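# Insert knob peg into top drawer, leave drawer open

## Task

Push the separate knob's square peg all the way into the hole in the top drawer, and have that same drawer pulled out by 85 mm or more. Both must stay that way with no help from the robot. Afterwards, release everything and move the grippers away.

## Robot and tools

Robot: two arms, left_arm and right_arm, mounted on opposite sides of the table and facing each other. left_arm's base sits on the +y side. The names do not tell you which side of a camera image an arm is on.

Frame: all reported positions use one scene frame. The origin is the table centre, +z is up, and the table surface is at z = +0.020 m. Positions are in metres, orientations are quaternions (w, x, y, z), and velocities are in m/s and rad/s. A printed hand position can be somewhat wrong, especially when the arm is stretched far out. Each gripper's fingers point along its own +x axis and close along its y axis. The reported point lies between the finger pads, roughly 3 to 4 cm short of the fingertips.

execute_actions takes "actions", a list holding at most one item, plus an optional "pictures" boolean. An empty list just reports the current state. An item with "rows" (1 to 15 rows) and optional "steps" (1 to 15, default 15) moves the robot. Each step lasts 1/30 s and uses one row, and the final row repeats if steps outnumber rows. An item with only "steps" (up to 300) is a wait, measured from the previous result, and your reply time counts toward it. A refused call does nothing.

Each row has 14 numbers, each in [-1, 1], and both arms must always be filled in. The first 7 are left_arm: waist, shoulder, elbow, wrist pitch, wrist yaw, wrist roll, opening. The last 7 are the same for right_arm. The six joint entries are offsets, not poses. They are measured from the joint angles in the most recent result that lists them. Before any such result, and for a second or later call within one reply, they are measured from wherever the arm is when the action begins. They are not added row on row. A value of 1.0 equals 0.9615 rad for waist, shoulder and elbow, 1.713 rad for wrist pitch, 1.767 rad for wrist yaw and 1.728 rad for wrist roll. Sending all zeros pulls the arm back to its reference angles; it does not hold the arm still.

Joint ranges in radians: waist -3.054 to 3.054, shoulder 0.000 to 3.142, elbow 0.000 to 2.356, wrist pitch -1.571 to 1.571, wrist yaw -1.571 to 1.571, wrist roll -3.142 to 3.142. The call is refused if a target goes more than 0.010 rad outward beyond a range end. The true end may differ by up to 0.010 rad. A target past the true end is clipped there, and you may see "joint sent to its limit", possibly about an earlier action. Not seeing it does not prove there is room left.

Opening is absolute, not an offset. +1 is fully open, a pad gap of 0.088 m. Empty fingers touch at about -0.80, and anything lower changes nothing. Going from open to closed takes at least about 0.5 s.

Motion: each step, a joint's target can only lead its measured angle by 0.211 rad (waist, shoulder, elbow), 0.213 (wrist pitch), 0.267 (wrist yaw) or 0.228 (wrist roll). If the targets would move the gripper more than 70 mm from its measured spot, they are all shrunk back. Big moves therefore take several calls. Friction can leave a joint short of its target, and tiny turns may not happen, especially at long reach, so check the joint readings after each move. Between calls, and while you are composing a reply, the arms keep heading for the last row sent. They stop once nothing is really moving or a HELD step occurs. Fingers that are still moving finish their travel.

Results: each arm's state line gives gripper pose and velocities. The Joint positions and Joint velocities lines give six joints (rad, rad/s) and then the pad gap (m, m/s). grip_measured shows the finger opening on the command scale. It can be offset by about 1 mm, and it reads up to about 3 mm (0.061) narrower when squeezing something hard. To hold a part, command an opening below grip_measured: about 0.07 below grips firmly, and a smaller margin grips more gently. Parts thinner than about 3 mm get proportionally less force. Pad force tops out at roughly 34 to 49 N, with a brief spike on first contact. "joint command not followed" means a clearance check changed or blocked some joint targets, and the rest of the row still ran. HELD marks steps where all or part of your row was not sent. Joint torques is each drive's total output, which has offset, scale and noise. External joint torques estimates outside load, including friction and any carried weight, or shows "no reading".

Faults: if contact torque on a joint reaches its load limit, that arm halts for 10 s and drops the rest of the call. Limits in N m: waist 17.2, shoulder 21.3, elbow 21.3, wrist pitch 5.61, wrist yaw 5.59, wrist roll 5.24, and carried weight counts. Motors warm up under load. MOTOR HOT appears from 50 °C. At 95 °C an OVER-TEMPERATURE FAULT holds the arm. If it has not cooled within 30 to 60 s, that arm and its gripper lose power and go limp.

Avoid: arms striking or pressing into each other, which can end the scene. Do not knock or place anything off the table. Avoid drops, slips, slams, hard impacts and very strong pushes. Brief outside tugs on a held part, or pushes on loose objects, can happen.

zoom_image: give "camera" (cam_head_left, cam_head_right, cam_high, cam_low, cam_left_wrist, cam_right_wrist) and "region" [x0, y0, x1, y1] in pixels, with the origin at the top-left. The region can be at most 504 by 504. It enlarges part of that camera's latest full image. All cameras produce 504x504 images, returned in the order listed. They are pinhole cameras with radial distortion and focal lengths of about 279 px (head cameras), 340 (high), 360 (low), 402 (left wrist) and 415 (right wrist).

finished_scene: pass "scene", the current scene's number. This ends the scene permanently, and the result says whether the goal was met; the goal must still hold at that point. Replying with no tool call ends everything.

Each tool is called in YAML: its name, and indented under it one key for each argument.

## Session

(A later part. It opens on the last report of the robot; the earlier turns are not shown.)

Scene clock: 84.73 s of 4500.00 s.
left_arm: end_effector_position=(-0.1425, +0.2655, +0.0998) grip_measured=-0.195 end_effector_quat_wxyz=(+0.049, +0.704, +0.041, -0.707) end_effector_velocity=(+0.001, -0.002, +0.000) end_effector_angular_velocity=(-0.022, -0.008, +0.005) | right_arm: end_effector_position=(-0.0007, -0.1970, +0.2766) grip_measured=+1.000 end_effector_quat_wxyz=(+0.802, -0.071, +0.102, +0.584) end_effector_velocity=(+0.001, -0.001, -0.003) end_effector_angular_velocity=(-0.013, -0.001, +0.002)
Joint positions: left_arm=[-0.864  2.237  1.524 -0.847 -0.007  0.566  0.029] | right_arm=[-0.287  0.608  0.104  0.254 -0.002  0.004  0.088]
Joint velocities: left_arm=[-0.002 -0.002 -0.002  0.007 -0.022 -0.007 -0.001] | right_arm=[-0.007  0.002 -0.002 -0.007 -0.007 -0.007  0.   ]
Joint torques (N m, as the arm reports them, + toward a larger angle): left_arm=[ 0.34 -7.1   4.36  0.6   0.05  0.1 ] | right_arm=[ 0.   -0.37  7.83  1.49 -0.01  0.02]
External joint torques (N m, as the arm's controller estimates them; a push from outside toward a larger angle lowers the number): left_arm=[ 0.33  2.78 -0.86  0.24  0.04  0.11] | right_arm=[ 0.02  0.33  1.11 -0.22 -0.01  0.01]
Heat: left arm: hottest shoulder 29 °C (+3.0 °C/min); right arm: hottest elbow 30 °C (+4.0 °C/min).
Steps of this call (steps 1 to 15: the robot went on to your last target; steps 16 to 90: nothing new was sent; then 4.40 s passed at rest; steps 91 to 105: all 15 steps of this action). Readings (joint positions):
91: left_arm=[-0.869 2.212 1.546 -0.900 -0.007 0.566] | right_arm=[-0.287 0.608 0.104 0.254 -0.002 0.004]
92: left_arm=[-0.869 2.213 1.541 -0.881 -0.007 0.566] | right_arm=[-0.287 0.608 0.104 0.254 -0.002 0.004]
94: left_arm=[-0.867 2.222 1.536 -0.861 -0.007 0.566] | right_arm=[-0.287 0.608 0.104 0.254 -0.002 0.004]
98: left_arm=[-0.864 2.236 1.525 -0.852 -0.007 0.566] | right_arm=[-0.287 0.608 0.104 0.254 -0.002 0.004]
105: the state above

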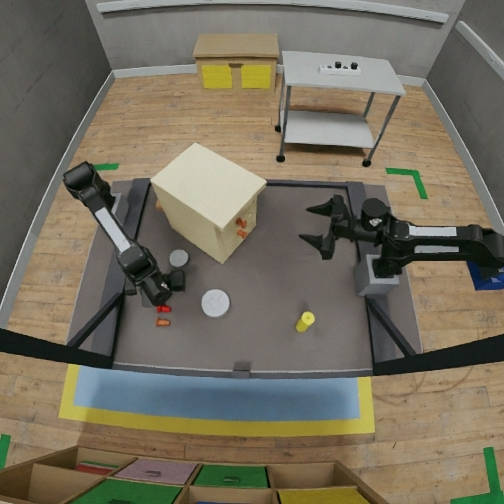

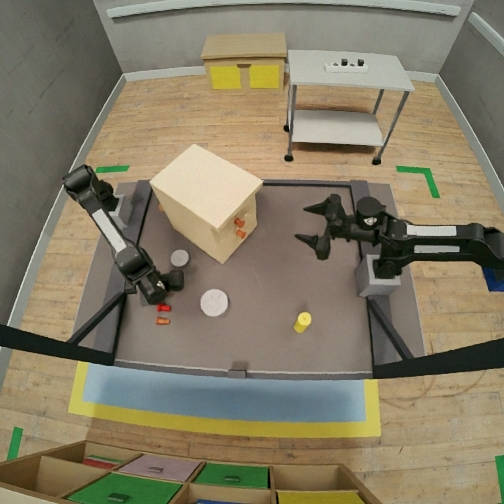

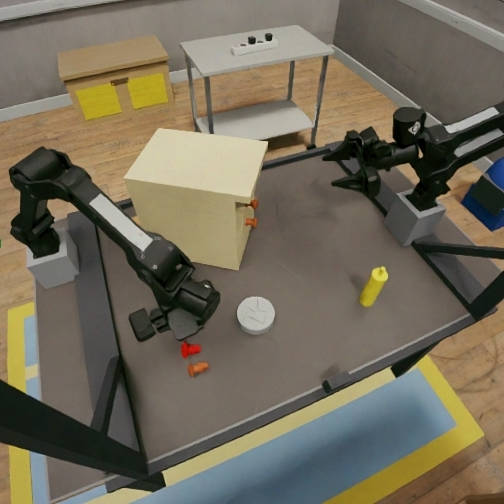

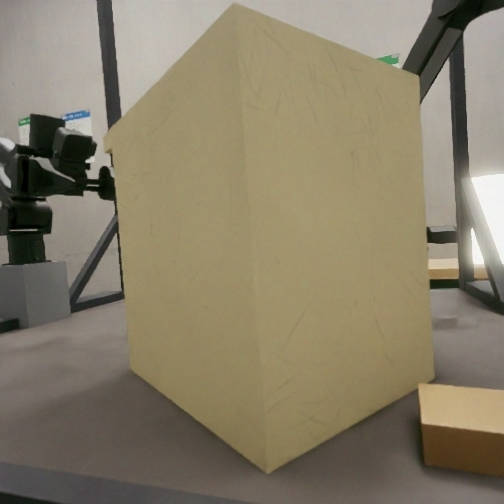

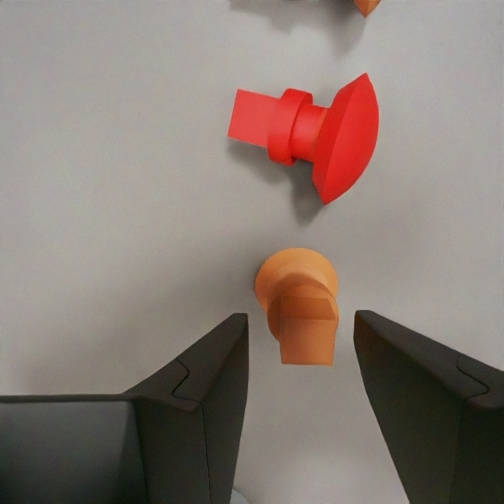

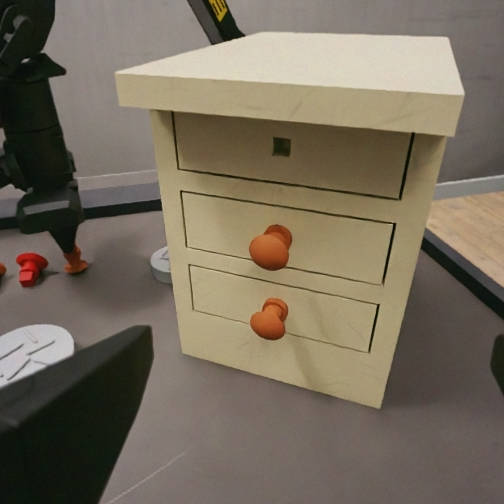

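execute_actions:
  actions:
    - {"rows":[[0,0,-0.015,0,0,0,-0.3,0,0,0,0,0,0,1],[0,0,-0.015,0,0,0,-0.3,0,0,0,0,0,0,1],[0,0,-0.015,0,0,0,-0.36,0,0,0,0,0,0,1],[0,0,-0.015,0,0,0,-0.42,0,0,0,0,0,0,1],[0,0,-0.015,0,0,0,-0.46,0,0,0,0,0,0,1],[0,0,-0.015,0,0,0,-0.5,0,0,0,0,0,0,1],[0,0,-0.015,0,0,0,-0.55,0,0,0,0,0,0,1],[0,0,-0.015,0,0,0,-0.65,0,0,0,0,0,0,1]]}
  pictures: false

execute_actions:
  actions:
    - {"rows":[[0,-0.15,0.05,-0.06,0,0,-0.65,0,0,0,0,0,0,1]]}

Scene clock: 96.33 s of 4500.00 s.
left_arm: end_effector_position=(-0.1406, +0.2670, +0.0981) grip_measured=-0.587 end_effector_quat_wxyz=(+0.048, +0.706, +0.042, -0.705) end_effector_velocity=(+0.002, +0.002, -0.001) end_effector_angular_velocity=(+0.002, -0.014, -0.010) | right_arm: end_effector_position=(-0.0007, -0.1970, +0.2766) grip_measured=+1.000 end_effector_quat_wxyz=(+0.802, -0.071, +0.102, +0.584) end_effector_velocity=(+0.001, -0.001, -0.001) end_effector_angular_velocity=(-0.009, -0.021, -0.004)
Joint positions: left_arm=[-0.864  2.237  1.517 -0.847 -0.007  0.566  0.01 ] | right_arm=[-0.287  0.608  0.104  0.254 -0.002  0.004  0.088]
Joint velocities: left_arm=[-0.002  0.002 -0.002 -0.007 -0.007  0.007  0.   ] | right_arm=[-0.002 -0.007 -0.002 -0.007  0.007 -0.022  0.   ]
Joint torques (N m, as the arm reports them, + toward a larger angle): left_arm=[-0.07 -8.33  4.24  0.41  0.06  0.02] | right_arm=[-0.01 -0.36  7.83  1.48 -0.01  0.02]
External joint torques (N m, as the arm's controller estimates them; a push from outside toward a larger angle lowers the number): left_arm=[-0.05  1.48 -0.9   0.08  0.04  0.02] | right_arm=[ 0.    0.37  1.08 -0.23 -0.01  0.01]
Heat: left arm: hottest shoulder 30 °C (+3.0 °C/min); right arm: hottest elbow 30 °C (+2.0 °C/min).
Steps of this call (steps 1 to 15: the robot went on to your last target; steps 16 to 90: nothing new was sent; then 8.10 s passed at rest; steps 91 to 105: all 15 steps of this action). Readings (joint positions):
91: left_arm=[-0.864 2.237 1.524 -0.847 -0.007 0.566] | right_arm=[-0.287 0.608 0.104 0.254 -0.002 0.004]
92: left_arm=[-0.864 2.237 1.522 -0.847 -0.007 0.566] | right_arm=[-0.287 0.608 0.104 0.254 -0.002 0.004]
94: left_arm=[-0.864 2.237 1.519 -0.847 -0.007 0.566] | right_arm=[-0.287 0.608 0.104 0.254 -0.002 0.004]
98: left_arm=[-0.864 2.237 1.517 -0.847 -0.007 0.566] | right_arm=[-0.287 0.608 0.104 0.254 -0.002 0.004]
105: the state above

Scene clock: 96.83 s of 4500.00 s.
left_arm: end_effector_position=(-0.1462, +0.2624, +0.1677) grip_measured=-0.587 end_effector_quat_wxyz=(+0.068, +0.677, +0.022, -0.732) end_effector_velocity=(+0.003, +0.002, -0.003) end_effector_angular_velocity=(+0.006, -0.017, +0.006) | right_arm: end_effector_position=(-0.0007, -0.1970, +0.2766) grip_measured=+1.000 end_effector_quat_wxyz=(+0.802, -0.071, +0.102, +0.584) end_effector_velocity=(+0.001, -0.001, -0.003) end_effector_angular_velocity=(-0.014, -0.005, -0.008)
Joint positions: left_arm=[-0.864  2.088  1.567 -0.948 -0.007  0.566  0.01 ] | right_arm=[-0.287  0.608  0.104  0.254 -0.002  0.004  0.088]
Joint velocities: left_arm=[-0.002  0.002 -0.007 -0.007 -0.007 -0.007 -0.   ] | right_arm=[-0.002  0.002 -0.002 -0.007  0.007 -0.007  0.   ]
Joint torques (N m, as the arm reports them, + toward a larger angle): left_arm=[ 0.13 -7.66  5.37  0.52  0.04  0.  ] | right_arm=[ 0.   -0.36  7.81  1.48  0.    0.02]
External joint torques (N m, as the arm's controller estimates them; a push from outside toward a larger angle lowers the number): left_arm=[ 0.12  1.61 -0.2   0.05  0.03  0.01] | right_arm=[ 0.02  0.33  1.13 -0.21 -0.01  0.01]
Heat: left arm: hottest shoulder 31 °C (+4.0 °C/min); right arm: hottest elbow 30 °C (+2.0 °C/min).
Steps of this call (steps 1 to 15: all 15 steps of this action). Readings (joint positions):
1: left_arm=[-0.864 2.224 1.521 -0.857 -0.007 0.566] | right_arm=[-0.287 0.608 0.104 0.254 -0.002 0.004]
2: left_arm=[-0.864 2.211 1.525 -0.891 -0.007 0.566] | right_arm=[-0.287 0.608 0.104 0.254 -0.002 0.004]
4: left_arm=[-0.864 2.166 1.530 -0.929 -0.007 0.566] | right_arm=[-0.287 0.608 0.104 0.254 -0.002 0.004]
8: left_arm=[-0.864 2.096 1.566 -0.937 -0.007 0.566] | right_arm=[-0.287 0.608 0.104 0.254 -0.002 0.004]
15: the state above

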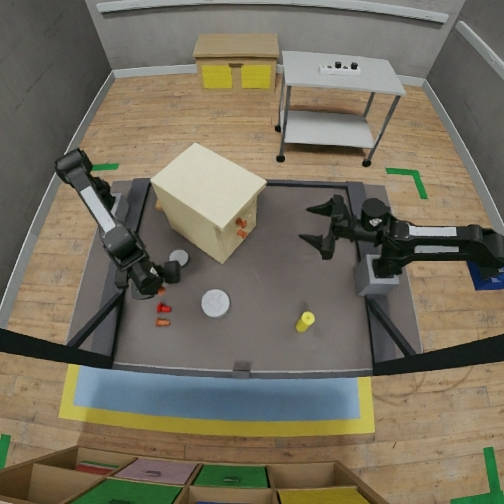

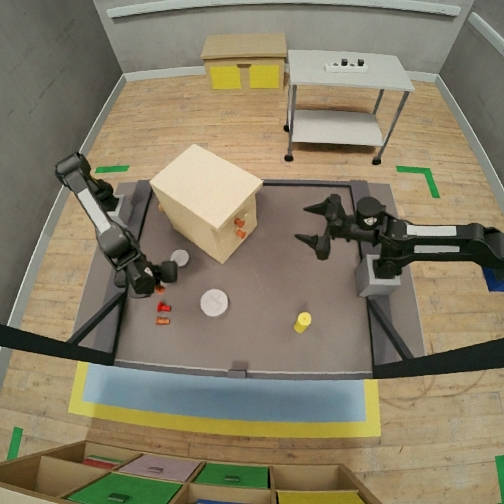

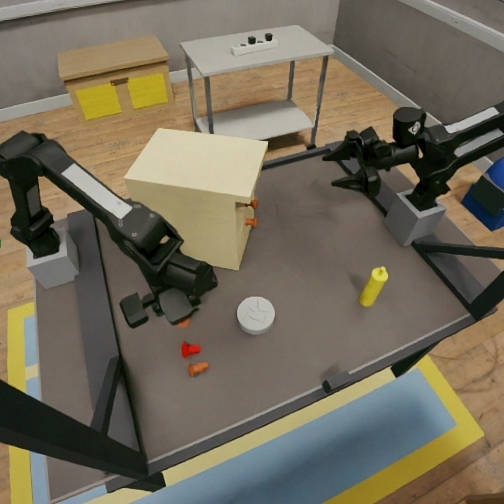

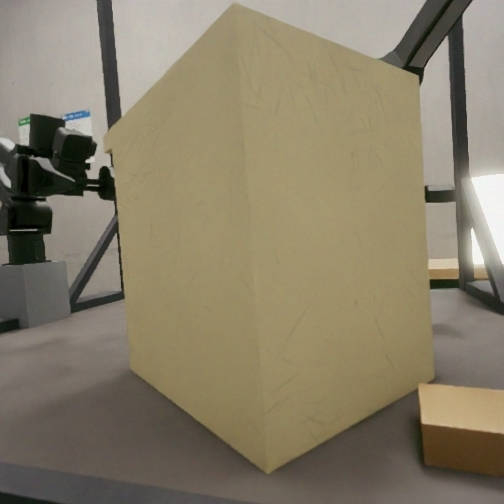

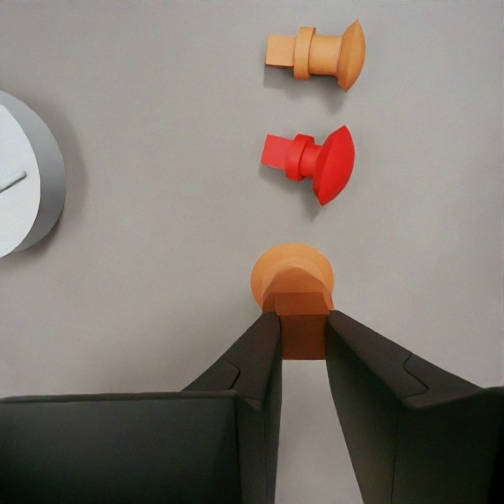

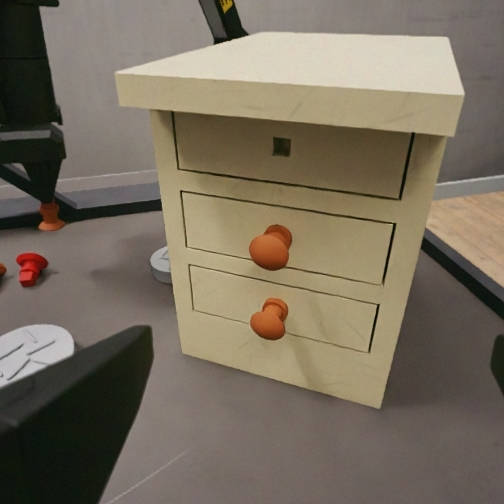

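execute_actions:
  actions:
    - {"rows":[[0,-0.81,-0.3,0.4,0,-0.327,-0.67,0.06,0.25,0.6,0.116,0,0,0.2]]}
  pictures: false

execute_actions:
  actions:
    - {"steps":20}
  pictures: false

execute_actions:
  actions:
    - {"rows":[[0,0,-0.342,0.363,0,0,-0.67,0,0,0.24,0,0,0,0.2]]}
  pictures: false

execute_actions:
  actions:
    - {"rows":[[0.65,0,0,0,0,0,-0.67,0,0.535,0,0,0,0,0.2]]}
  pictures: false

execute_actions:
  actions:
    - {"steps":15}

Scene clock: 110.87 s of 4500.00 s.
left_arm: end_effector_position=(-0.1645, +0.2472, +0.3958) grip_measured=-0.587 end_effector_quat_wxyz=(+0.328, +0.242, +0.071, -0.910) end_effector_velocity=(+0.128, +0.106, +0.567) end_effector_angular_velocity=(-0.883, +1.329, +0.100) | right_arm: end_effector_position=(-0.0017, -0.1473, +0.5146) grip_measured=+0.207 end_effector_quat_wxyz=(+0.785, +0.084, -0.106, +0.605) end_effector_velocity=(-0.016, -0.049, +0.251) end_effector_angular_velocity=(+0.567, -0.159, +0.012)
Joint positions: left_arm=[-0.864  1.481  1.296 -0.324 -0.007  0.029  0.01 ] | right_arm=[-0.233  0.839  0.655  0.456 -0.     0.004  0.049]
Joint velocities: left_arm=[-0.002 -1.209 -0.042  0.418 -0.007 -0.198 -0.   ] | right_arm=[ 0.007 -0.046  0.491  0.051 -0.007 -0.007 -0.002]
Joint torques (N m, as the arm reports them, + toward a larger angle): left_arm=[-0.07 -6.82  5.9   1.87  0.02 -0.16] | right_arm=[ 0.32 -0.39  6.13  0.92 -0.06  0.02]
External joint torques (N m, as the arm's controller estimates them; a push from outside toward a larger angle lowers the number): left_arm=[-0.07 -0.08 -0.99  0.27  0.03 -0.16] | right_arm=[ 0.33  0.49  1.21 -0.09 -0.07  0.02]
Heat: left arm: hottest shoulder 32 °C (+4.1 °C/min); right arm: hottest elbow 31 °C (+3.0 °C/min).
Steps of this call (steps 1 to 15: the robot went on to your last target; steps 16 to 90: nothing new was sent; then 10.53 s passed at rest; steps 91 to 105: all 15 steps of this action). Readings (joint positions):
91: left_arm=[-0.864 2.067 1.540 -0.908 -0.007 0.528] | right_arm=[-0.284 0.626 0.115 0.267 -0.000 0.004]
92: left_arm=[-0.864 2.025 1.476 -0.836 -0.007 0.460] | right_arm=[-0.273 0.675 0.142 0.305 0.000 0.004]
94: left_arm=[-0.864 1.926 1.366 -0.743 -0.007 0.335] | right_arm=[-0.254 0.759 0.225 0.370 -0.000 0.004]
98: left_arm=[-0.864 1.752 1.304 -0.541 -0.007 0.133] | right_arm=[-0.239 0.818 0.402 0.422 -0.000 0.004]
105: the state above

Scene clock: 111.53 s of 4500.00 s.
left_arm: end_effector_position=(-0.1396, +0.2679, +0.4729) grip_measured=-0.587 end_effector_quat_wxyz=(+0.339, +0.135, +0.046, -0.930) end_effector_velocity=(+0.004, -0.003, +0.001) end_effector_angular_velocity=(+0.002, -0.001, +0.026) | right_arm: end_effector_position=(-0.0017, -0.1468, +0.5210) grip_measured=+0.203 end_effector_quat_wxyz=(+0.784, +0.087, -0.110, +0.604) end_effector_velocity=(-0.000, +0.000, -0.002) end_effector_angular_velocity=(-0.009, -0.007, +0.003)
Joint positions: left_arm=[-0.864  1.306  1.284 -0.265 -0.007  0.004  0.01 ] | right_arm=[-0.233  0.846  0.674  0.453 -0.     0.004  0.049]
Joint velocities: left_arm=[ 0.002 -0.002  0.002 -0.007 -0.022 -0.007 -0.   ] | right_arm=[-0.002 -0.002 -0.002 -0.007 -0.007 -0.007 -0.   ]
Joint torques (N m, as the arm reports them, + toward a larger angle): left_arm=[ 0.   -3.88  6.33  1.87  0.04 -0.11] | right_arm=[ 0.31 -1.17  8.61  1.3  -0.06  0.02]
External joint torques (N m, as the arm's controller estimates them; a push from outside toward a larger angle lowers the number): left_arm=[-0.03  1.19 -0.72  0.09  0.05 -0.12] | right_arm=[ 0.31  0.62  1.94 -0.21 -0.07  0.01]
Heat: left arm: hottest shoulder 32 °C (+4.0 °C/min); right arm: hottest elbow 31 °C (+3.0 °C/min).
Steps of this call (steps 1 to 20: the robot went on to your last target). Readings (joint positions):
1: left_arm=[-0.864 1.440 1.295 -0.309 -0.007 0.023] | right_arm=[-0.233 0.838 0.667 0.456 -0.000 0.004]
2: left_arm=[-0.864 1.402 1.293 -0.296 -0.007 0.017] | right_arm=[-0.233 0.838 0.673 0.456 -0.000 0.004]
4: left_arm=[-0.864 1.340 1.293 -0.272 -0.007 0.010] | right_arm=[-0.233 0.841 0.674 0.454 -0.000 0.004]
8: left_arm=[-0.864 1.297 1.293 -0.265 -0.007 0.005] | right_arm=[-0.233 0.846 0.674 0.453 -0.000 0.004]
20: the state above

Scene clock: 112.03 s of 4500.00 s.
left_arm: end_effector_position=(-0.1496, +0.2596, +0.4539) grip_measured=-0.587 end_effector_quat_wxyz=(+0.343, +0.001, -0.002, -0.939) end_effector_velocity=(-0.000, +0.003, +0.015) end_effector_angular_velocity=(-0.033, +0.052, -0.010) | right_arm: end_effector_position=(-0.0094, -0.1761, +0.6241) grip_measured=+0.203 end_effector_quat_wxyz=(+0.766, +0.156, -0.200, +0.591) end_effector_velocity=(+0.004, +0.013, -0.014) end_effector_angular_velocity=(-0.058, -0.001, -0.015)
Joint positions: left_arm=[-0.864  1.304  0.961  0.343 -0.007  0.004  0.01 ] | right_arm=[-0.233  0.844  0.903  0.454 -0.     0.004  0.049]
Joint velocities: left_arm=[-0.002 -0.007  0.002  0.051  0.007 -0.007  0.   ] | right_arm=[ 0.002  0.027 -0.007 -0.022  0.007 -0.022 -0.   ]
Joint torques (N m, as the arm reports them, + toward a larger angle): left_arm=[ 0.06 -4.24  6.58  1.85  0.03 -0.02] | right_arm=[ 0.01 -1.13  7.48  1.1   0.    0.02]
External joint torques (N m, as the arm's controller estimates them; a push from outside toward a larger angle lowers the number): left_arm=[ 0.1   0.7  -0.36  0.11  0.03 -0.03] | right_arm=[ 0.01  0.53  1.08 -0.26 -0.01  0.01]
Heat: left arm: hottest shoulder 32 °C (+4.0 °C/min); right arm: hottest elbow 31 °C (+2.0 °C/min).
Steps of this call (steps 1 to 15: all 15 steps of this action). Readings (joint positions):
1: left_arm=[-0.864 1.305 1.258 -0.223 -0.007 0.004] | right_arm=[-0.233 0.846 0.687 0.446 -0.000 0.004]
2: left_arm=[-0.864 1.296 1.207 -0.144 -0.007 0.004] | right_arm=[-0.233 0.852 0.714 0.436 -0.000 0.004]
4: left_arm=[-0.864 1.287 1.103 -0.034 -0.007 0.004] | right_arm=[-0.233 0.859 0.785 0.443 -0.000 0.004]
8: left_arm=[-0.864 1.317 0.971 0.175 -0.007 0.004] | right_arm=[-0.233 0.841 0.890 0.458 -0.000 0.004]
15: the state above

Scene clock: 112.53 s of 4500.00 s.
left_arm: end_effector_position=(+0.0652, +0.1228, +0.4541) grip_measured=-0.587 end_effector_quat_wxyz=(+0.612, +0.001, -0.002, -0.791) end_effector_velocity=(+0.097, -0.025, -0.006) end_effector_angular_velocity=(+0.033, -0.001, +0.254) | right_arm: end_effector_position=(+0.0294, -0.0293, +0.4485) grip_measured=+0.203 end_effector_quat_wxyz=(+0.792, -0.000, +0.004, +0.610) end_effector_velocity=(+0.013, +0.048, -0.155) end_effector_angular_velocity=(-0.357, +0.072, +0.005)
Joint positions: left_arm=[-0.247  1.304  0.961  0.344 -0.009  0.004  0.01 ] | right_arm=[-0.233  1.353  0.9    0.446 -0.     0.004  0.049]
Joint velocities: left_arm=[ 0.232 -0.002  0.002 -0.037 -0.022 -0.007 -0.   ] | right_arm=[-0.002  0.271 -0.1    0.007 -0.007 -0.022 -0.   ]
Joint torques (N m, as the arm reports them, + toward a larger angle): left_arm=[-1.56 -4.28  7.32  1.69  0.17  0.02] | right_arm=[-0.01 -6.23  9.04  1.97  0.    0.02]
External joint torques (N m, as the arm's controller estimates them; a push from outside toward a larger angle lowers the number): left_arm=[-0.44  0.86  0.19 -0.06 -0.05 -0.01] | right_arm=[-0.02  1.16  0.66 -0.26  0.    0.01]
Heat: left arm: hottest shoulder 32 °C (+4.0 °C/min); right arm: hottest elbow 31 °C (+2.0 °C/min).
Steps of this call (steps 1 to 15: all 15 steps of this action). Readings (joint positions):
1: left_arm=[-0.854 1.304 0.961 0.344 0.003 0.004] | right_arm=[-0.233 0.861 0.903 0.455 -0.000 0.004]
2: left_arm=[-0.817 1.304 0.961 0.344 0.008 0.004] | right_arm=[-0.233 0.887 0.910 0.467 -0.000 0.004]
4: left_arm=[-0.717 1.304 0.961 0.344 0.001 0.004] | right_arm=[-0.233 0.960 0.920 0.466 -0.000 0.004]
8: left_arm=[-0.513 1.304 0.961 0.344 -0.000 0.004] | right_arm=[-0.233 1.134 0.915 0.456 -0.000 0.004]
15: the state above

Scene clock: 113.03 s of 4500.00 s.
left_arm: end_effector_position=(+0.0673, +0.1222, +0.4541) grip_measured=-0.587 end_effector_quat_wxyz=(+0.614, +0.001, -0.002, -0.789) end_effector_velocity=(-0.000, -0.000, -0.009) end_effector_angular_velocity=(+0.036, +0.013, +0.005) | right_arm: end_effector_position=(+0.0297, -0.0281, +0.4466) grip_measured=+0.203 end_effector_quat_wxyz=(+0.792, -0.001, +0.005, +0.610) end_effector_velocity=(-0.000, -0.001, -0.002) end_effector_angular_velocity=(-0.009, -0.005, +0.005)
Joint positions: left_arm=[-0.242  1.304  0.961  0.344 -0.009  0.004  0.01 ] | right_arm=[-0.233  1.359  0.898  0.453 -0.     0.004  0.049]
Joint velocities: left_arm=[-0.002  0.002 -0.007 -0.022 -0.007 -0.022 -0.   ] | right_arm=[-0.002 -0.002 -0.002 -0.007 -0.007 -0.007 -0.   ]
Joint torques (N m, as the arm reports them, + toward a larger angle): left_arm=[ 0.28 -4.31  7.36  1.73  0.17 -0.02] | right_arm=[ 0.   -4.64  8.39  1.5   0.    0.02]
External joint torques (N m, as the arm's controller estimates them; a push from outside toward a larger angle lowers the number): left_arm=[ 0.31  0.73  0.33  0.01  0.17 -0.03] | right_arm=[ 0.    0.58  1.63 -0.19  0.    0.01]
Heat: left arm: hottest shoulder 32 °C (+4.0 °C/min); right arm: hottest elbow 31 °C (+2.0 °C/min).
Steps of this call (steps 1 to 15: the robot went on to your last target). Readings (joint positions):
1: left_arm=[-0.243 1.304 0.961 0.344 -0.009 0.004] | right_arm=[-0.233 1.359 0.898 0.446 -0.000 0.004]
2: left_arm=[-0.242 1.304 0.961 0.344 -0.009 0.004] | right_arm=[-0.233 1.361 0.898 0.446 -0.000 0.004]
4: left_arm=[-0.242 1.304 0.961 0.344 -0.009 0.004] | right_arm=[-0.233 1.360 0.898 0.453 -0.000 0.004]
8: left_arm=[-0.242 1.304 0.961 0.344 -0.009 0.004] | right_arm=[-0.233 1.359 0.898 0.453 -0.000 0.004]
15: the state above
All arms were judged still, so your last target was given up. Only a new action makes them travel on or press farther. Fingers that are still opening or closing keep moving.

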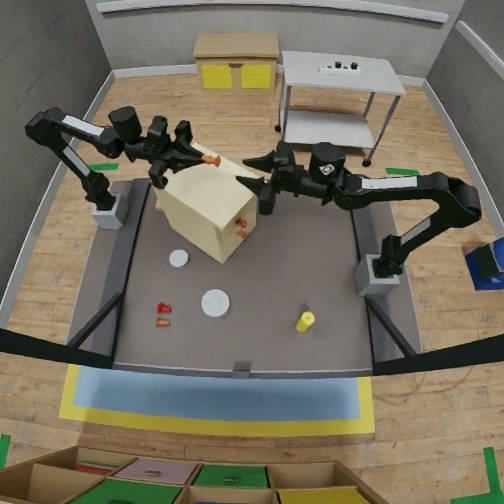

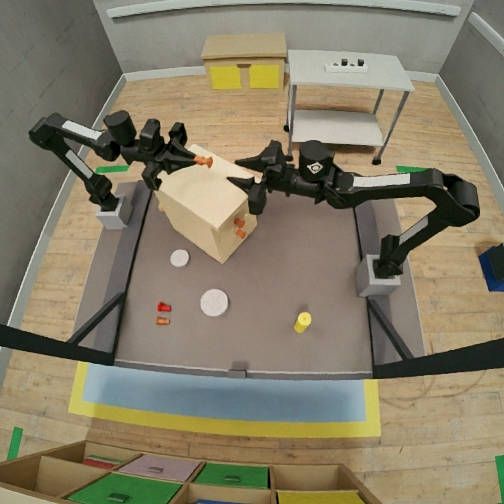

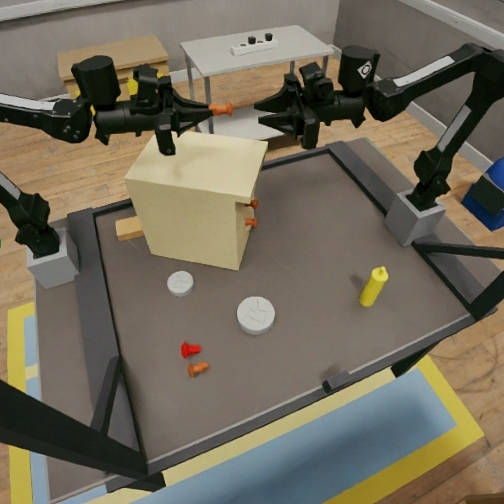

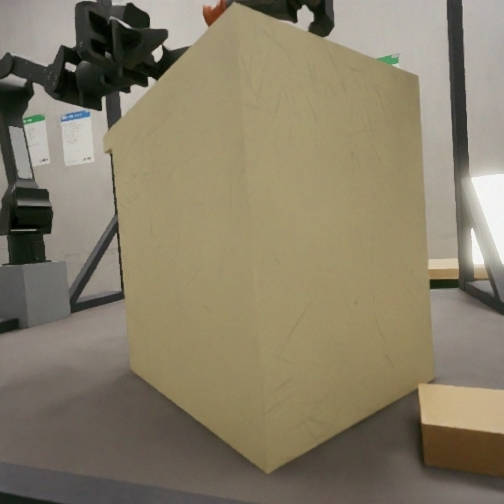

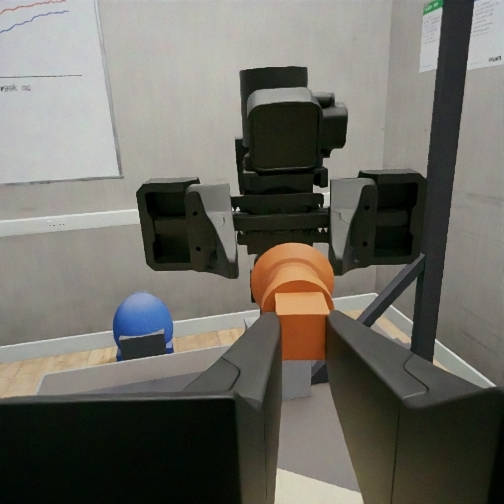

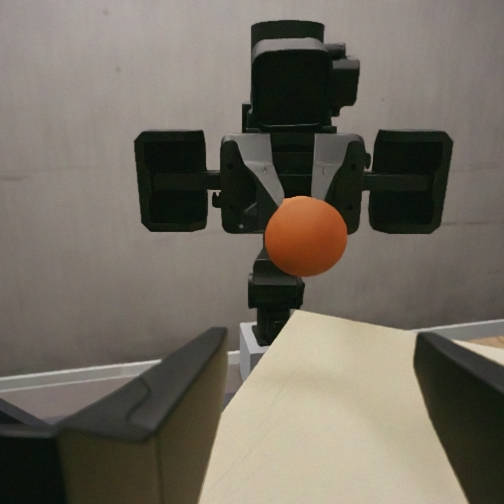

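execute_actions:
  actions:
    - {"rows":[[0,0,0,0,0,0,-0.67,0,0.05,0.08,0,0,0,0.2],[0,0,0,0,0,0,-0.67,0,0.1,0.14,0,0,0,0.2],[0,0,0,0,0,0,-0.67,0,0.1,0.14,0,0,0,0.2],[0,0,0,0,0,0,-0.67,0,0.15,0.2,0,0,0,0.2],[0,0,0,0,0,0,-0.67,0,0.15,0.2,0,0,0,0.2],[0,0,0,0,0,0,-0.67,0,0.212,0.243,-0.007,0,0,0.2]]}

zoom_image:
  camera: "cam_high"
  region: [170,60,290,150]

Scene clock: 121.20 s of 4500.00 s.
left_arm: end_effector_position=(+0.0673, +0.1222, +0.4541) grip_measured=-0.587 end_effector_quat_wxyz=(+0.614, +0.001, -0.002, -0.789) end_effector_velocity=(-0.002, +0.001, -0.002) end_effector_angular_velocity=(+0.005, -0.009, +0.000) | right_arm: end_effector_position=(+0.0432, +0.0232, +0.4574) grip_measured=+0.203 end_effector_quat_wxyz=(+0.792, +0.001, +0.003, +0.610) end_effector_velocity=(-0.001, +0.004, +0.003) end_effector_angular_velocity=(-0.003, -0.022, +0.010)
Joint positions: left_arm=[-0.242  1.304  0.961  0.344 -0.009  0.004  0.01 ] | right_arm=[-0.233  1.559  1.113  0.442 -0.     0.004  0.049]
Joint velocities: left_arm=[-0.007 -0.002 -0.002 -0.007 -0.007  0.007 -0.   ] | right_arm=[ 0.002  0.012  0.022 -0.007 -0.007 -0.022 -0.   ]
Joint torques (N m, as the arm reports them, + toward a larger angle): left_arm=[-0.04 -4.26  7.15  1.73  0.01 -0.03] | right_arm=[ 0.   -5.6   9.91  1.46  0.    0.02]
External joint torques (N m, as the arm's controller estimates them; a push from outside toward a larger angle lowers the number): left_arm=[-0.03  0.75  0.12  0.01  0.01 -0.04] | right_arm=[-0.04  1.43  2.93 -0.31  0.    0.01]
Heat: left arm: hottest shoulder 31 °C (+3.0 °C/min); right arm: hottest elbow 31 °C (+2.0 °C/min).
Steps of this call (steps 1 to 90: nothing new was sent; then 4.67 s passed at rest; steps 91 to 105: all 15 steps of this action). Readings (joint positions):
91: left_arm=[-0.242 1.304 0.961 0.344 -0.009 0.004] | right_arm=[-0.233 1.364 0.904 0.452 -0.000 0.004]
92: left_arm=[-0.242 1.304 0.961 0.344 -0.009 0.004] | right_arm=[-0.233 1.379 0.923 0.451 -0.000 0.004]
94: left_arm=[-0.242 1.304 0.961 0.344 -0.009 0.004] | right_arm=[-0.233 1.426 0.986 0.451 -0.000 0.004]
98: left_arm=[-0.242 1.304 0.961 0.344 -0.009 0.004] | right_arm=[-0.233 1.516 1.095 0.452 -0.000 0.004]
105: the state above

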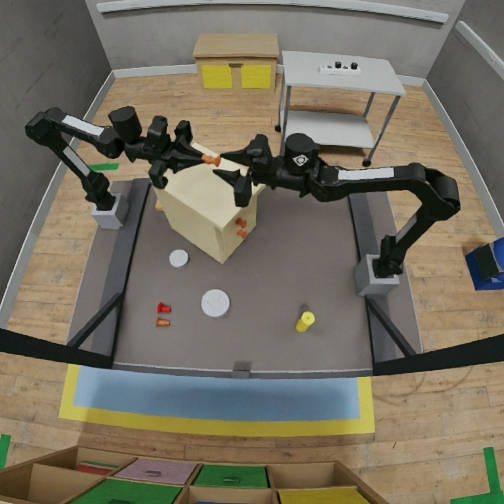

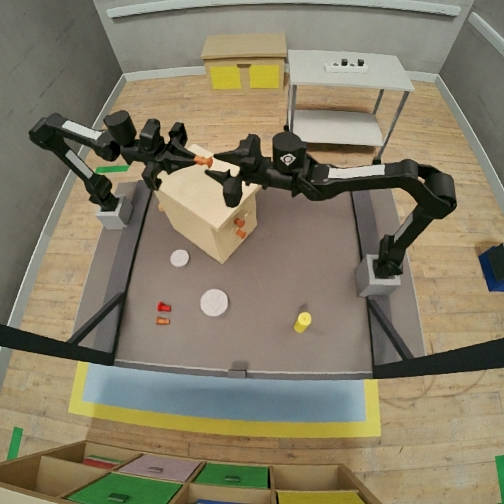

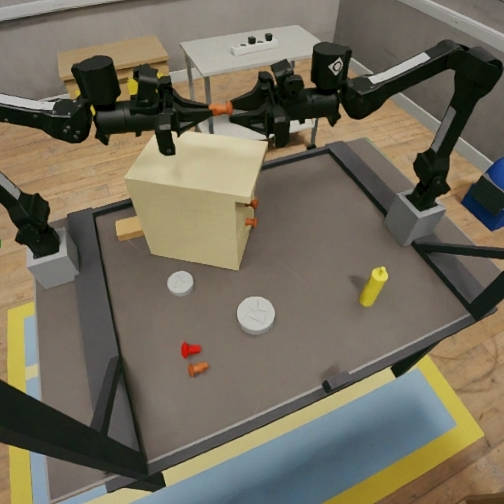

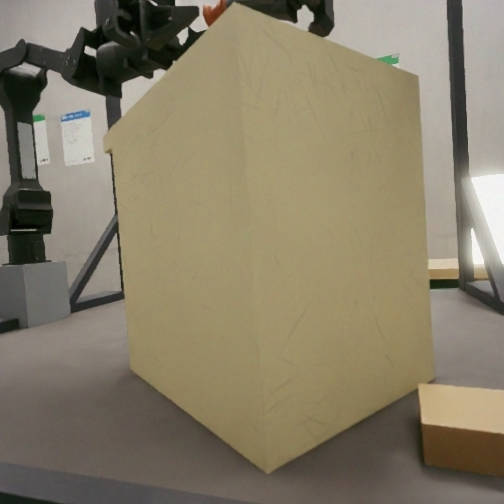

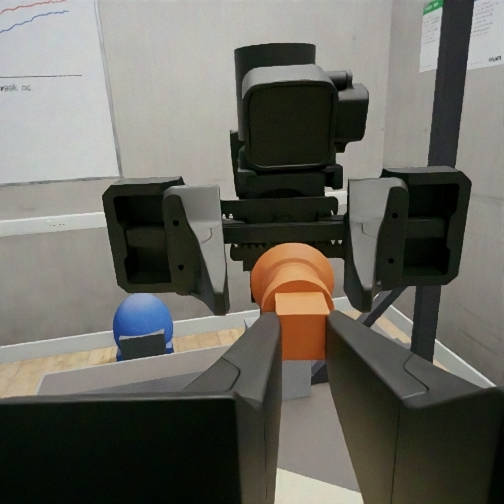

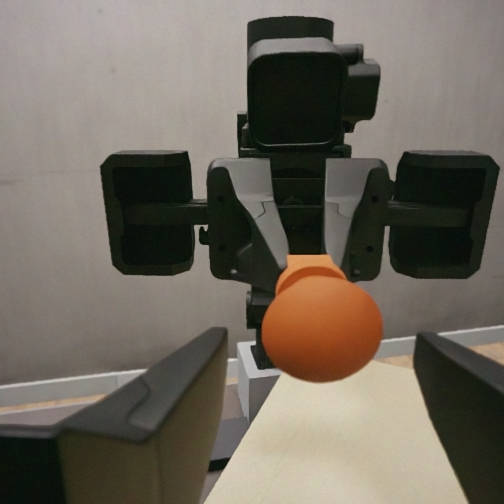

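Region (170, 60, 290, 150) of cam_high's 504x504 image, scaled by 4.200, with more detail than that image has; it fills the top 378 rows of this view, and the rest is white.

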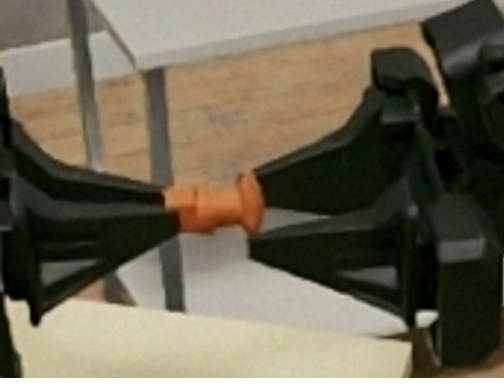

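execute_actions:
  actions:
    - {"rows":[[0,0,0,0,0,0,-0.67,0,0.07,0.106,-0.012,0,0,0.2]]}

zoom_image:
  camera: "cam_high"
  region: [170,60,290,150]

Scene clock: 127.23 s of 4500.00 s.
left_arm: end_effector_position=(+0.0673, +0.1222, +0.4541) grip_measured=-0.587 end_effector_quat_wxyz=(+0.614, +0.001, -0.002, -0.789) end_effector_velocity=(+0.001, +0.002, +0.003) end_effector_angular_velocity=(-0.010, +0.010, +0.005) | right_arm: end_effector_position=(+0.0476, +0.0396, +0.4668) grip_measured=+0.203 end_effector_quat_wxyz=(+0.792, +0.004, -0.002, +0.610) end_effector_velocity=(+0.000, -0.000, +0.001) end_effector_angular_velocity=(-0.001, +0.008, +0.005)
Joint positions: left_arm=[-0.242  1.304  0.961  0.344 -0.009  0.004  0.01 ] | right_arm=[-0.233  1.618  1.202  0.423 -0.     0.004  0.049]
Joint velocities: left_arm=[-0.002 -0.007 -0.002  0.007 -0.007 -0.007 -0.   ] | right_arm=[-0.002 -0.002  0.002 -0.007 -0.007  0.007  0.   ]
Joint torques (N m, as the arm reports them, + toward a larger angle): left_arm=[ 0.1  -4.53  7.2   1.76  0.03 -0.02] | right_arm=[-0.01 -5.59  9.5   1.33  0.    0.02]
External joint torques (N m, as the arm's controller estimates them; a push from outside toward a larger angle lowers the number): left_arm=[ 0.1   0.59  0.12  0.02  0.03 -0.03] | right_arm=[ 0.    1.47  2.78 -0.32 -0.01  0.01]
Heat: left arm: hottest shoulder 30 °C (+1.0 °C/min); right arm: hottest elbow 32 °C (+3.0 °C/min).
Steps of this call (steps 1 to 15: the robot went on to your last target; steps 16 to 90: nothing new was sent; then 2.53 s passed at rest; steps 91 to 105: all 15 steps of this action). Readings (joint positions):
91: left_arm=[-0.242 1.304 0.961 0.344 -0.009 0.004] | right_arm=[-0.233 1.565 1.127 0.437 -0.000 0.004]
92: left_arm=[-0.242 1.304 0.961 0.344 -0.009 0.004] | right_arm=[-0.233 1.578 1.148 0.432 -0.000 0.004]
94: left_arm=[-0.242 1.304 0.961 0.344 -0.009 0.004] | right_arm=[-0.233 1.604 1.184 0.430 -0.000 0.004]
98: left_arm=[-0.242 1.304 0.961 0.344 -0.009 0.004] | right_arm=[-0.233 1.616 1.198 0.424 -0.000 0.004]
105: the state above

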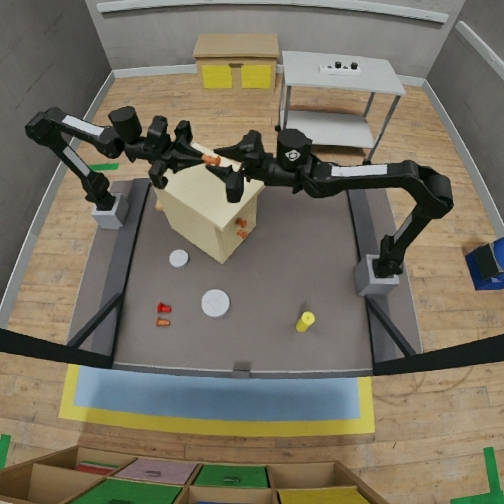

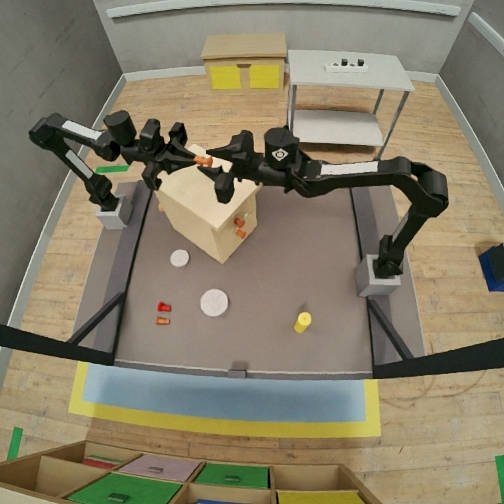

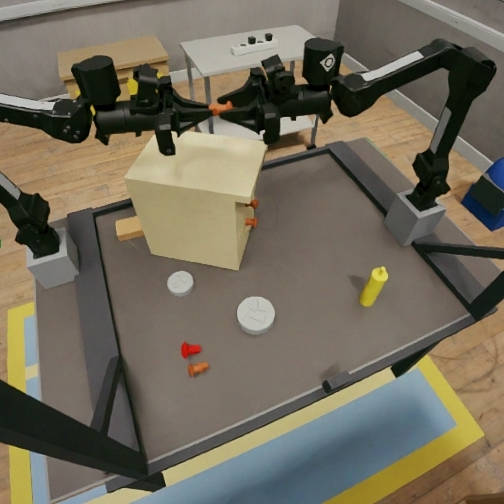

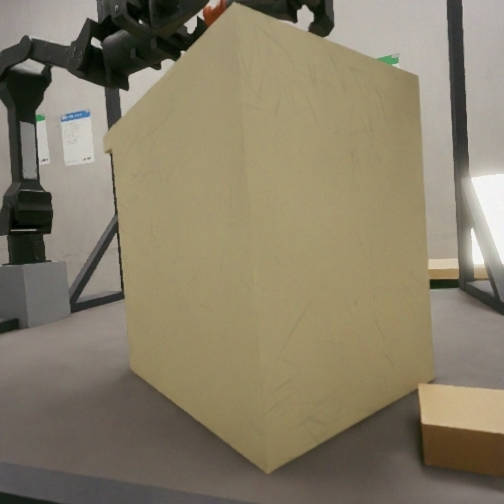

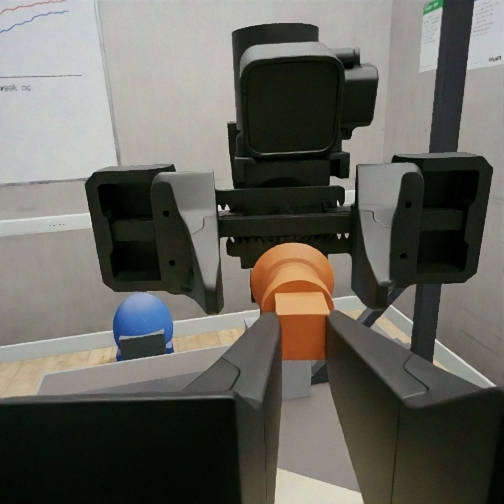

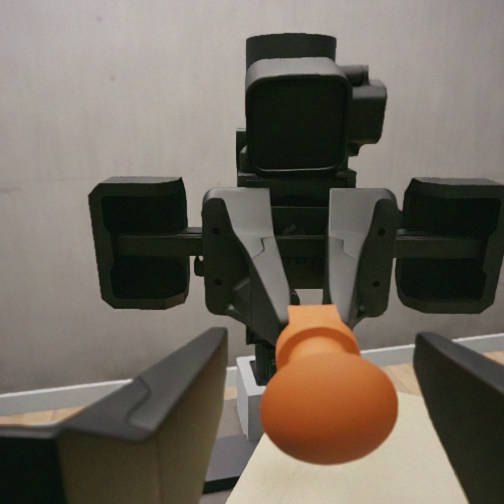

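Region (170, 60, 290, 150) of cam_high's 504x504 image, scaled by 4.200, with more detail than that image has; it fills the top 378 rows of this view, and the rest is white.

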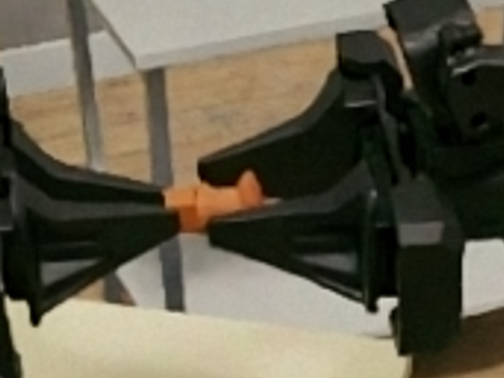

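execute_actions:
  actions:
    - {"rows":[[0,0,0,0,0,0,-0.67,0,0,0,-0.008,0,0,-0.12]]}
  pictures: false

execute_actions:
  actions:
    - {"rows":[[0,0,0,0,0,0,-0.67,0,0,0,0,0,0,-0.2],[0,0,0,0,0,0,-0.67,0,0,0,0,0,0,-0.25],[0,0,0,0,0,0,-0.67,0,0,0,0,0,0,-0.3],[0,0,0,0,0,0,-0.67,0,0,0,0,0,0,-0.42]]}

Scene clock: 134.13 s of 4500.00 s.
left_arm: end_effector_position=(+0.0673, +0.1222, +0.4541) grip_measured=-0.587 end_effector_quat_wxyz=(+0.614, +0.001, -0.002, -0.789) end_effector_velocity=(+0.002, +0.000, -0.002) end_effector_angular_velocity=(+0.009, +0.005, +0.020) | right_arm: end_effector_position=(+0.0476, +0.0397, +0.4642) grip_measured=-0.116 end_effector_quat_wxyz=(+0.792, +0.000, +0.003, +0.610) end_effector_velocity=(+0.002, -0.001, +0.001) end_effector_angular_velocity=(+0.003, +0.022, -0.010)
Joint positions: left_arm=[-0.242  1.304  0.961  0.344 -0.009  0.004  0.01 ] | right_arm=[-0.233  1.618  1.202  0.411 -0.     0.004  0.033]
Joint velocities: left_arm=[-0.002 -0.002 -0.002 -0.007 -0.022 -0.007  0.   ] | right_arm=[-0.002 -0.002  0.002 -0.007  0.007  0.022 -0.001]
Joint torques (N m, as the arm reports them, + toward a larger angle): left_arm=[-0.03 -4.27  7.3   1.74  0.   -0.04] | right_arm=[ 0.   -6.34  7.88  1.36  0.    0.02]
External joint torques (N m, as the arm's controller estimates them; a push from outside toward a larger angle lowers the number): left_arm=[-0.04  0.83  0.21  0.    0.   -0.05] | right_arm=[ 0.01  0.88  1.01 -0.34  0.    0.01]
Heat: left arm: hottest shoulder 30 °C (+1.0 °C/min); right arm: hottest elbow 32 °C (+2.0 °C/min).
Steps of this call (steps 1 to 15: the robot went on to your last target; steps 16 to 90: nothing new was sent; then 3.40 s passed at rest; steps 91 to 105: all 15 steps of this action). Readings (joint positions):
91: left_arm=[-0.242 1.304 0.961 0.344 -0.009 0.004] | right_arm=[-0.233 1.618 1.202 0.422 -0.000 0.004]
92: left_arm=[-0.242 1.304 0.961 0.344 -0.009 0.004] | right_arm=[-0.233 1.618 1.202 0.418 -0.000 0.004]
94: left_arm=[-0.242 1.304 0.961 0.344 -0.009 0.004] | right_arm=[-0.233 1.618 1.202 0.414 -0.000 0.004]
98: left_arm=[-0.242 1.304 0.961 0.344 -0.009 0.004] | right_arm=[-0.233 1.618 1.202 0.412 -0.000 0.004]
105: the state above

Scene clock: 134.63 s of 4500.00 s.
left_arm: end_effector_position=(+0.0673, +0.1222, +0.4541) grip_measured=-0.587 end_effector_quat_wxyz=(+0.614, +0.001, -0.002, -0.789) end_effector_velocity=(+0.002, +0.000, +0.001) end_effector_angular_velocity=(-0.005, +0.009, +0.010) | right_arm: end_effector_position=(+0.0476, +0.0397, +0.4642) grip_measured=-0.330 end_effector_quat_wxyz=(+0.792, +0.000, +0.003, +0.610) end_effector_velocity=(+0.002, -0.002, +0.004) end_effector_angular_velocity=(+0.014, +0.004, -0.010)
Joint positions: left_arm=[-0.242  1.304  0.961  0.344 -0.009  0.004  0.01 ] | right_arm=[-0.233  1.618  1.202  0.411 -0.     0.004  0.023]
Joint velocities: left_arm=[ 0.002 -0.002 -0.002  0.007 -0.007 -0.007  0.   ] | right_arm=[-0.002 -0.007 -0.002  0.007  0.007  0.007 -0.   ]
Joint torques (N m, as the arm reports them, + toward a larger angle): left_arm=[ 0.17 -4.38  7.25  1.73  0.02 -0.01] | right_arm=[ 0.   -6.34  7.91  1.47  0.    0.02]
External joint torques (N m, as the arm's controller estimates them; a push from outside toward a larger angle lowers the number): left_arm=[ 0.12  0.75  0.12 -0.02  0.02 -0.02] | right_arm=[ 0.07  0.87  1.08 -0.22 -0.01  0.01]
Heat: left arm: hottest shoulder 30 °C (+1.0 °C/min); right arm: hottest elbow 32 °C (+2.0 °C/min).
Steps of this call (steps 1 to 15: all 15 steps of this action). Readings (joint positions):
1: left_arm=[-0.242 1.304 0.961 0.344 -0.009 0.004] | right_arm=[-0.233 1.618 1.202 0.411 -0.000 0.004]
2: left_arm=[-0.242 1.304 0.961 0.344 -0.009 0.004] | right_arm=[-0.233 1.618 1.202 0.411 -0.000 0.004]
4: left_arm=[-0.242 1.304 0.961 0.344 -0.009 0.004] | right_arm=[-0.233 1.618 1.202 0.411 -0.000 0.004]
8: left_arm=[-0.242 1.304 0.961 0.344 -0.009 0.004] | right_arm=[-0.233 1.618 1.202 0.411 -0.000 0.004]
15: the state above

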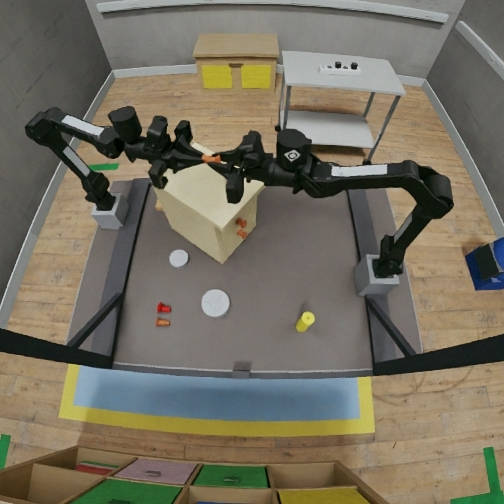

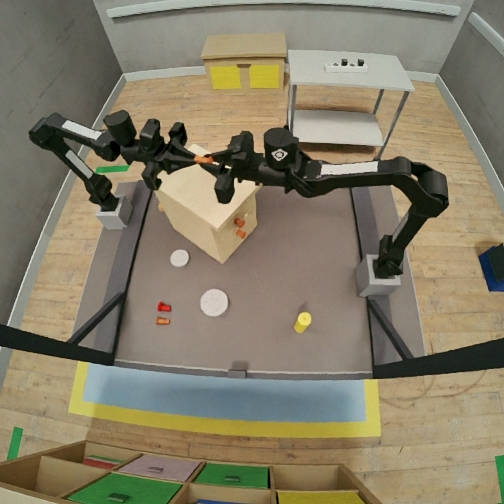

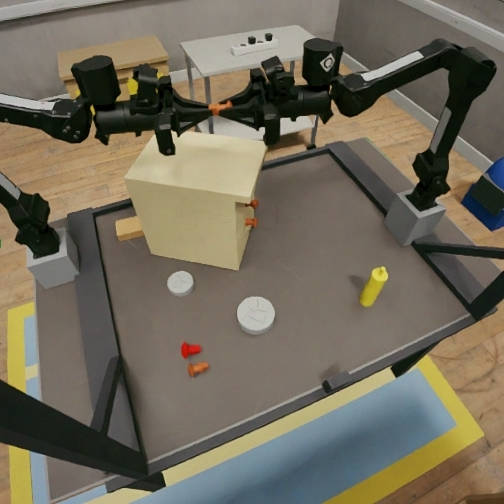

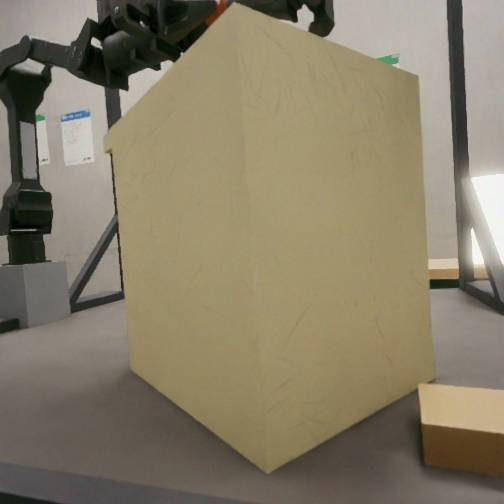

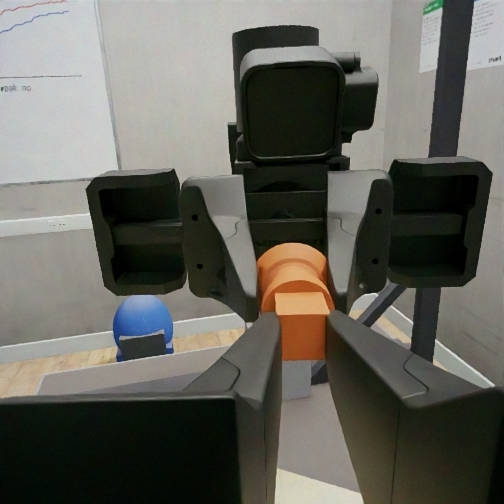

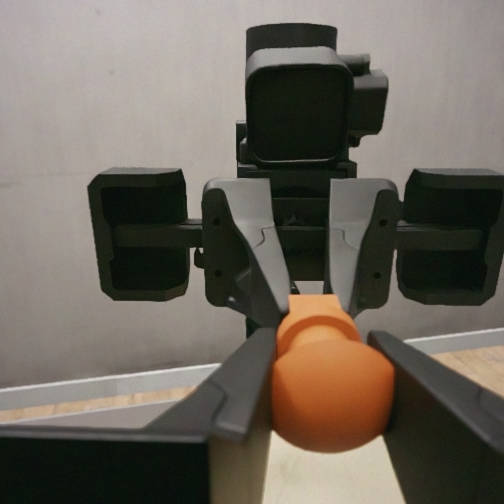

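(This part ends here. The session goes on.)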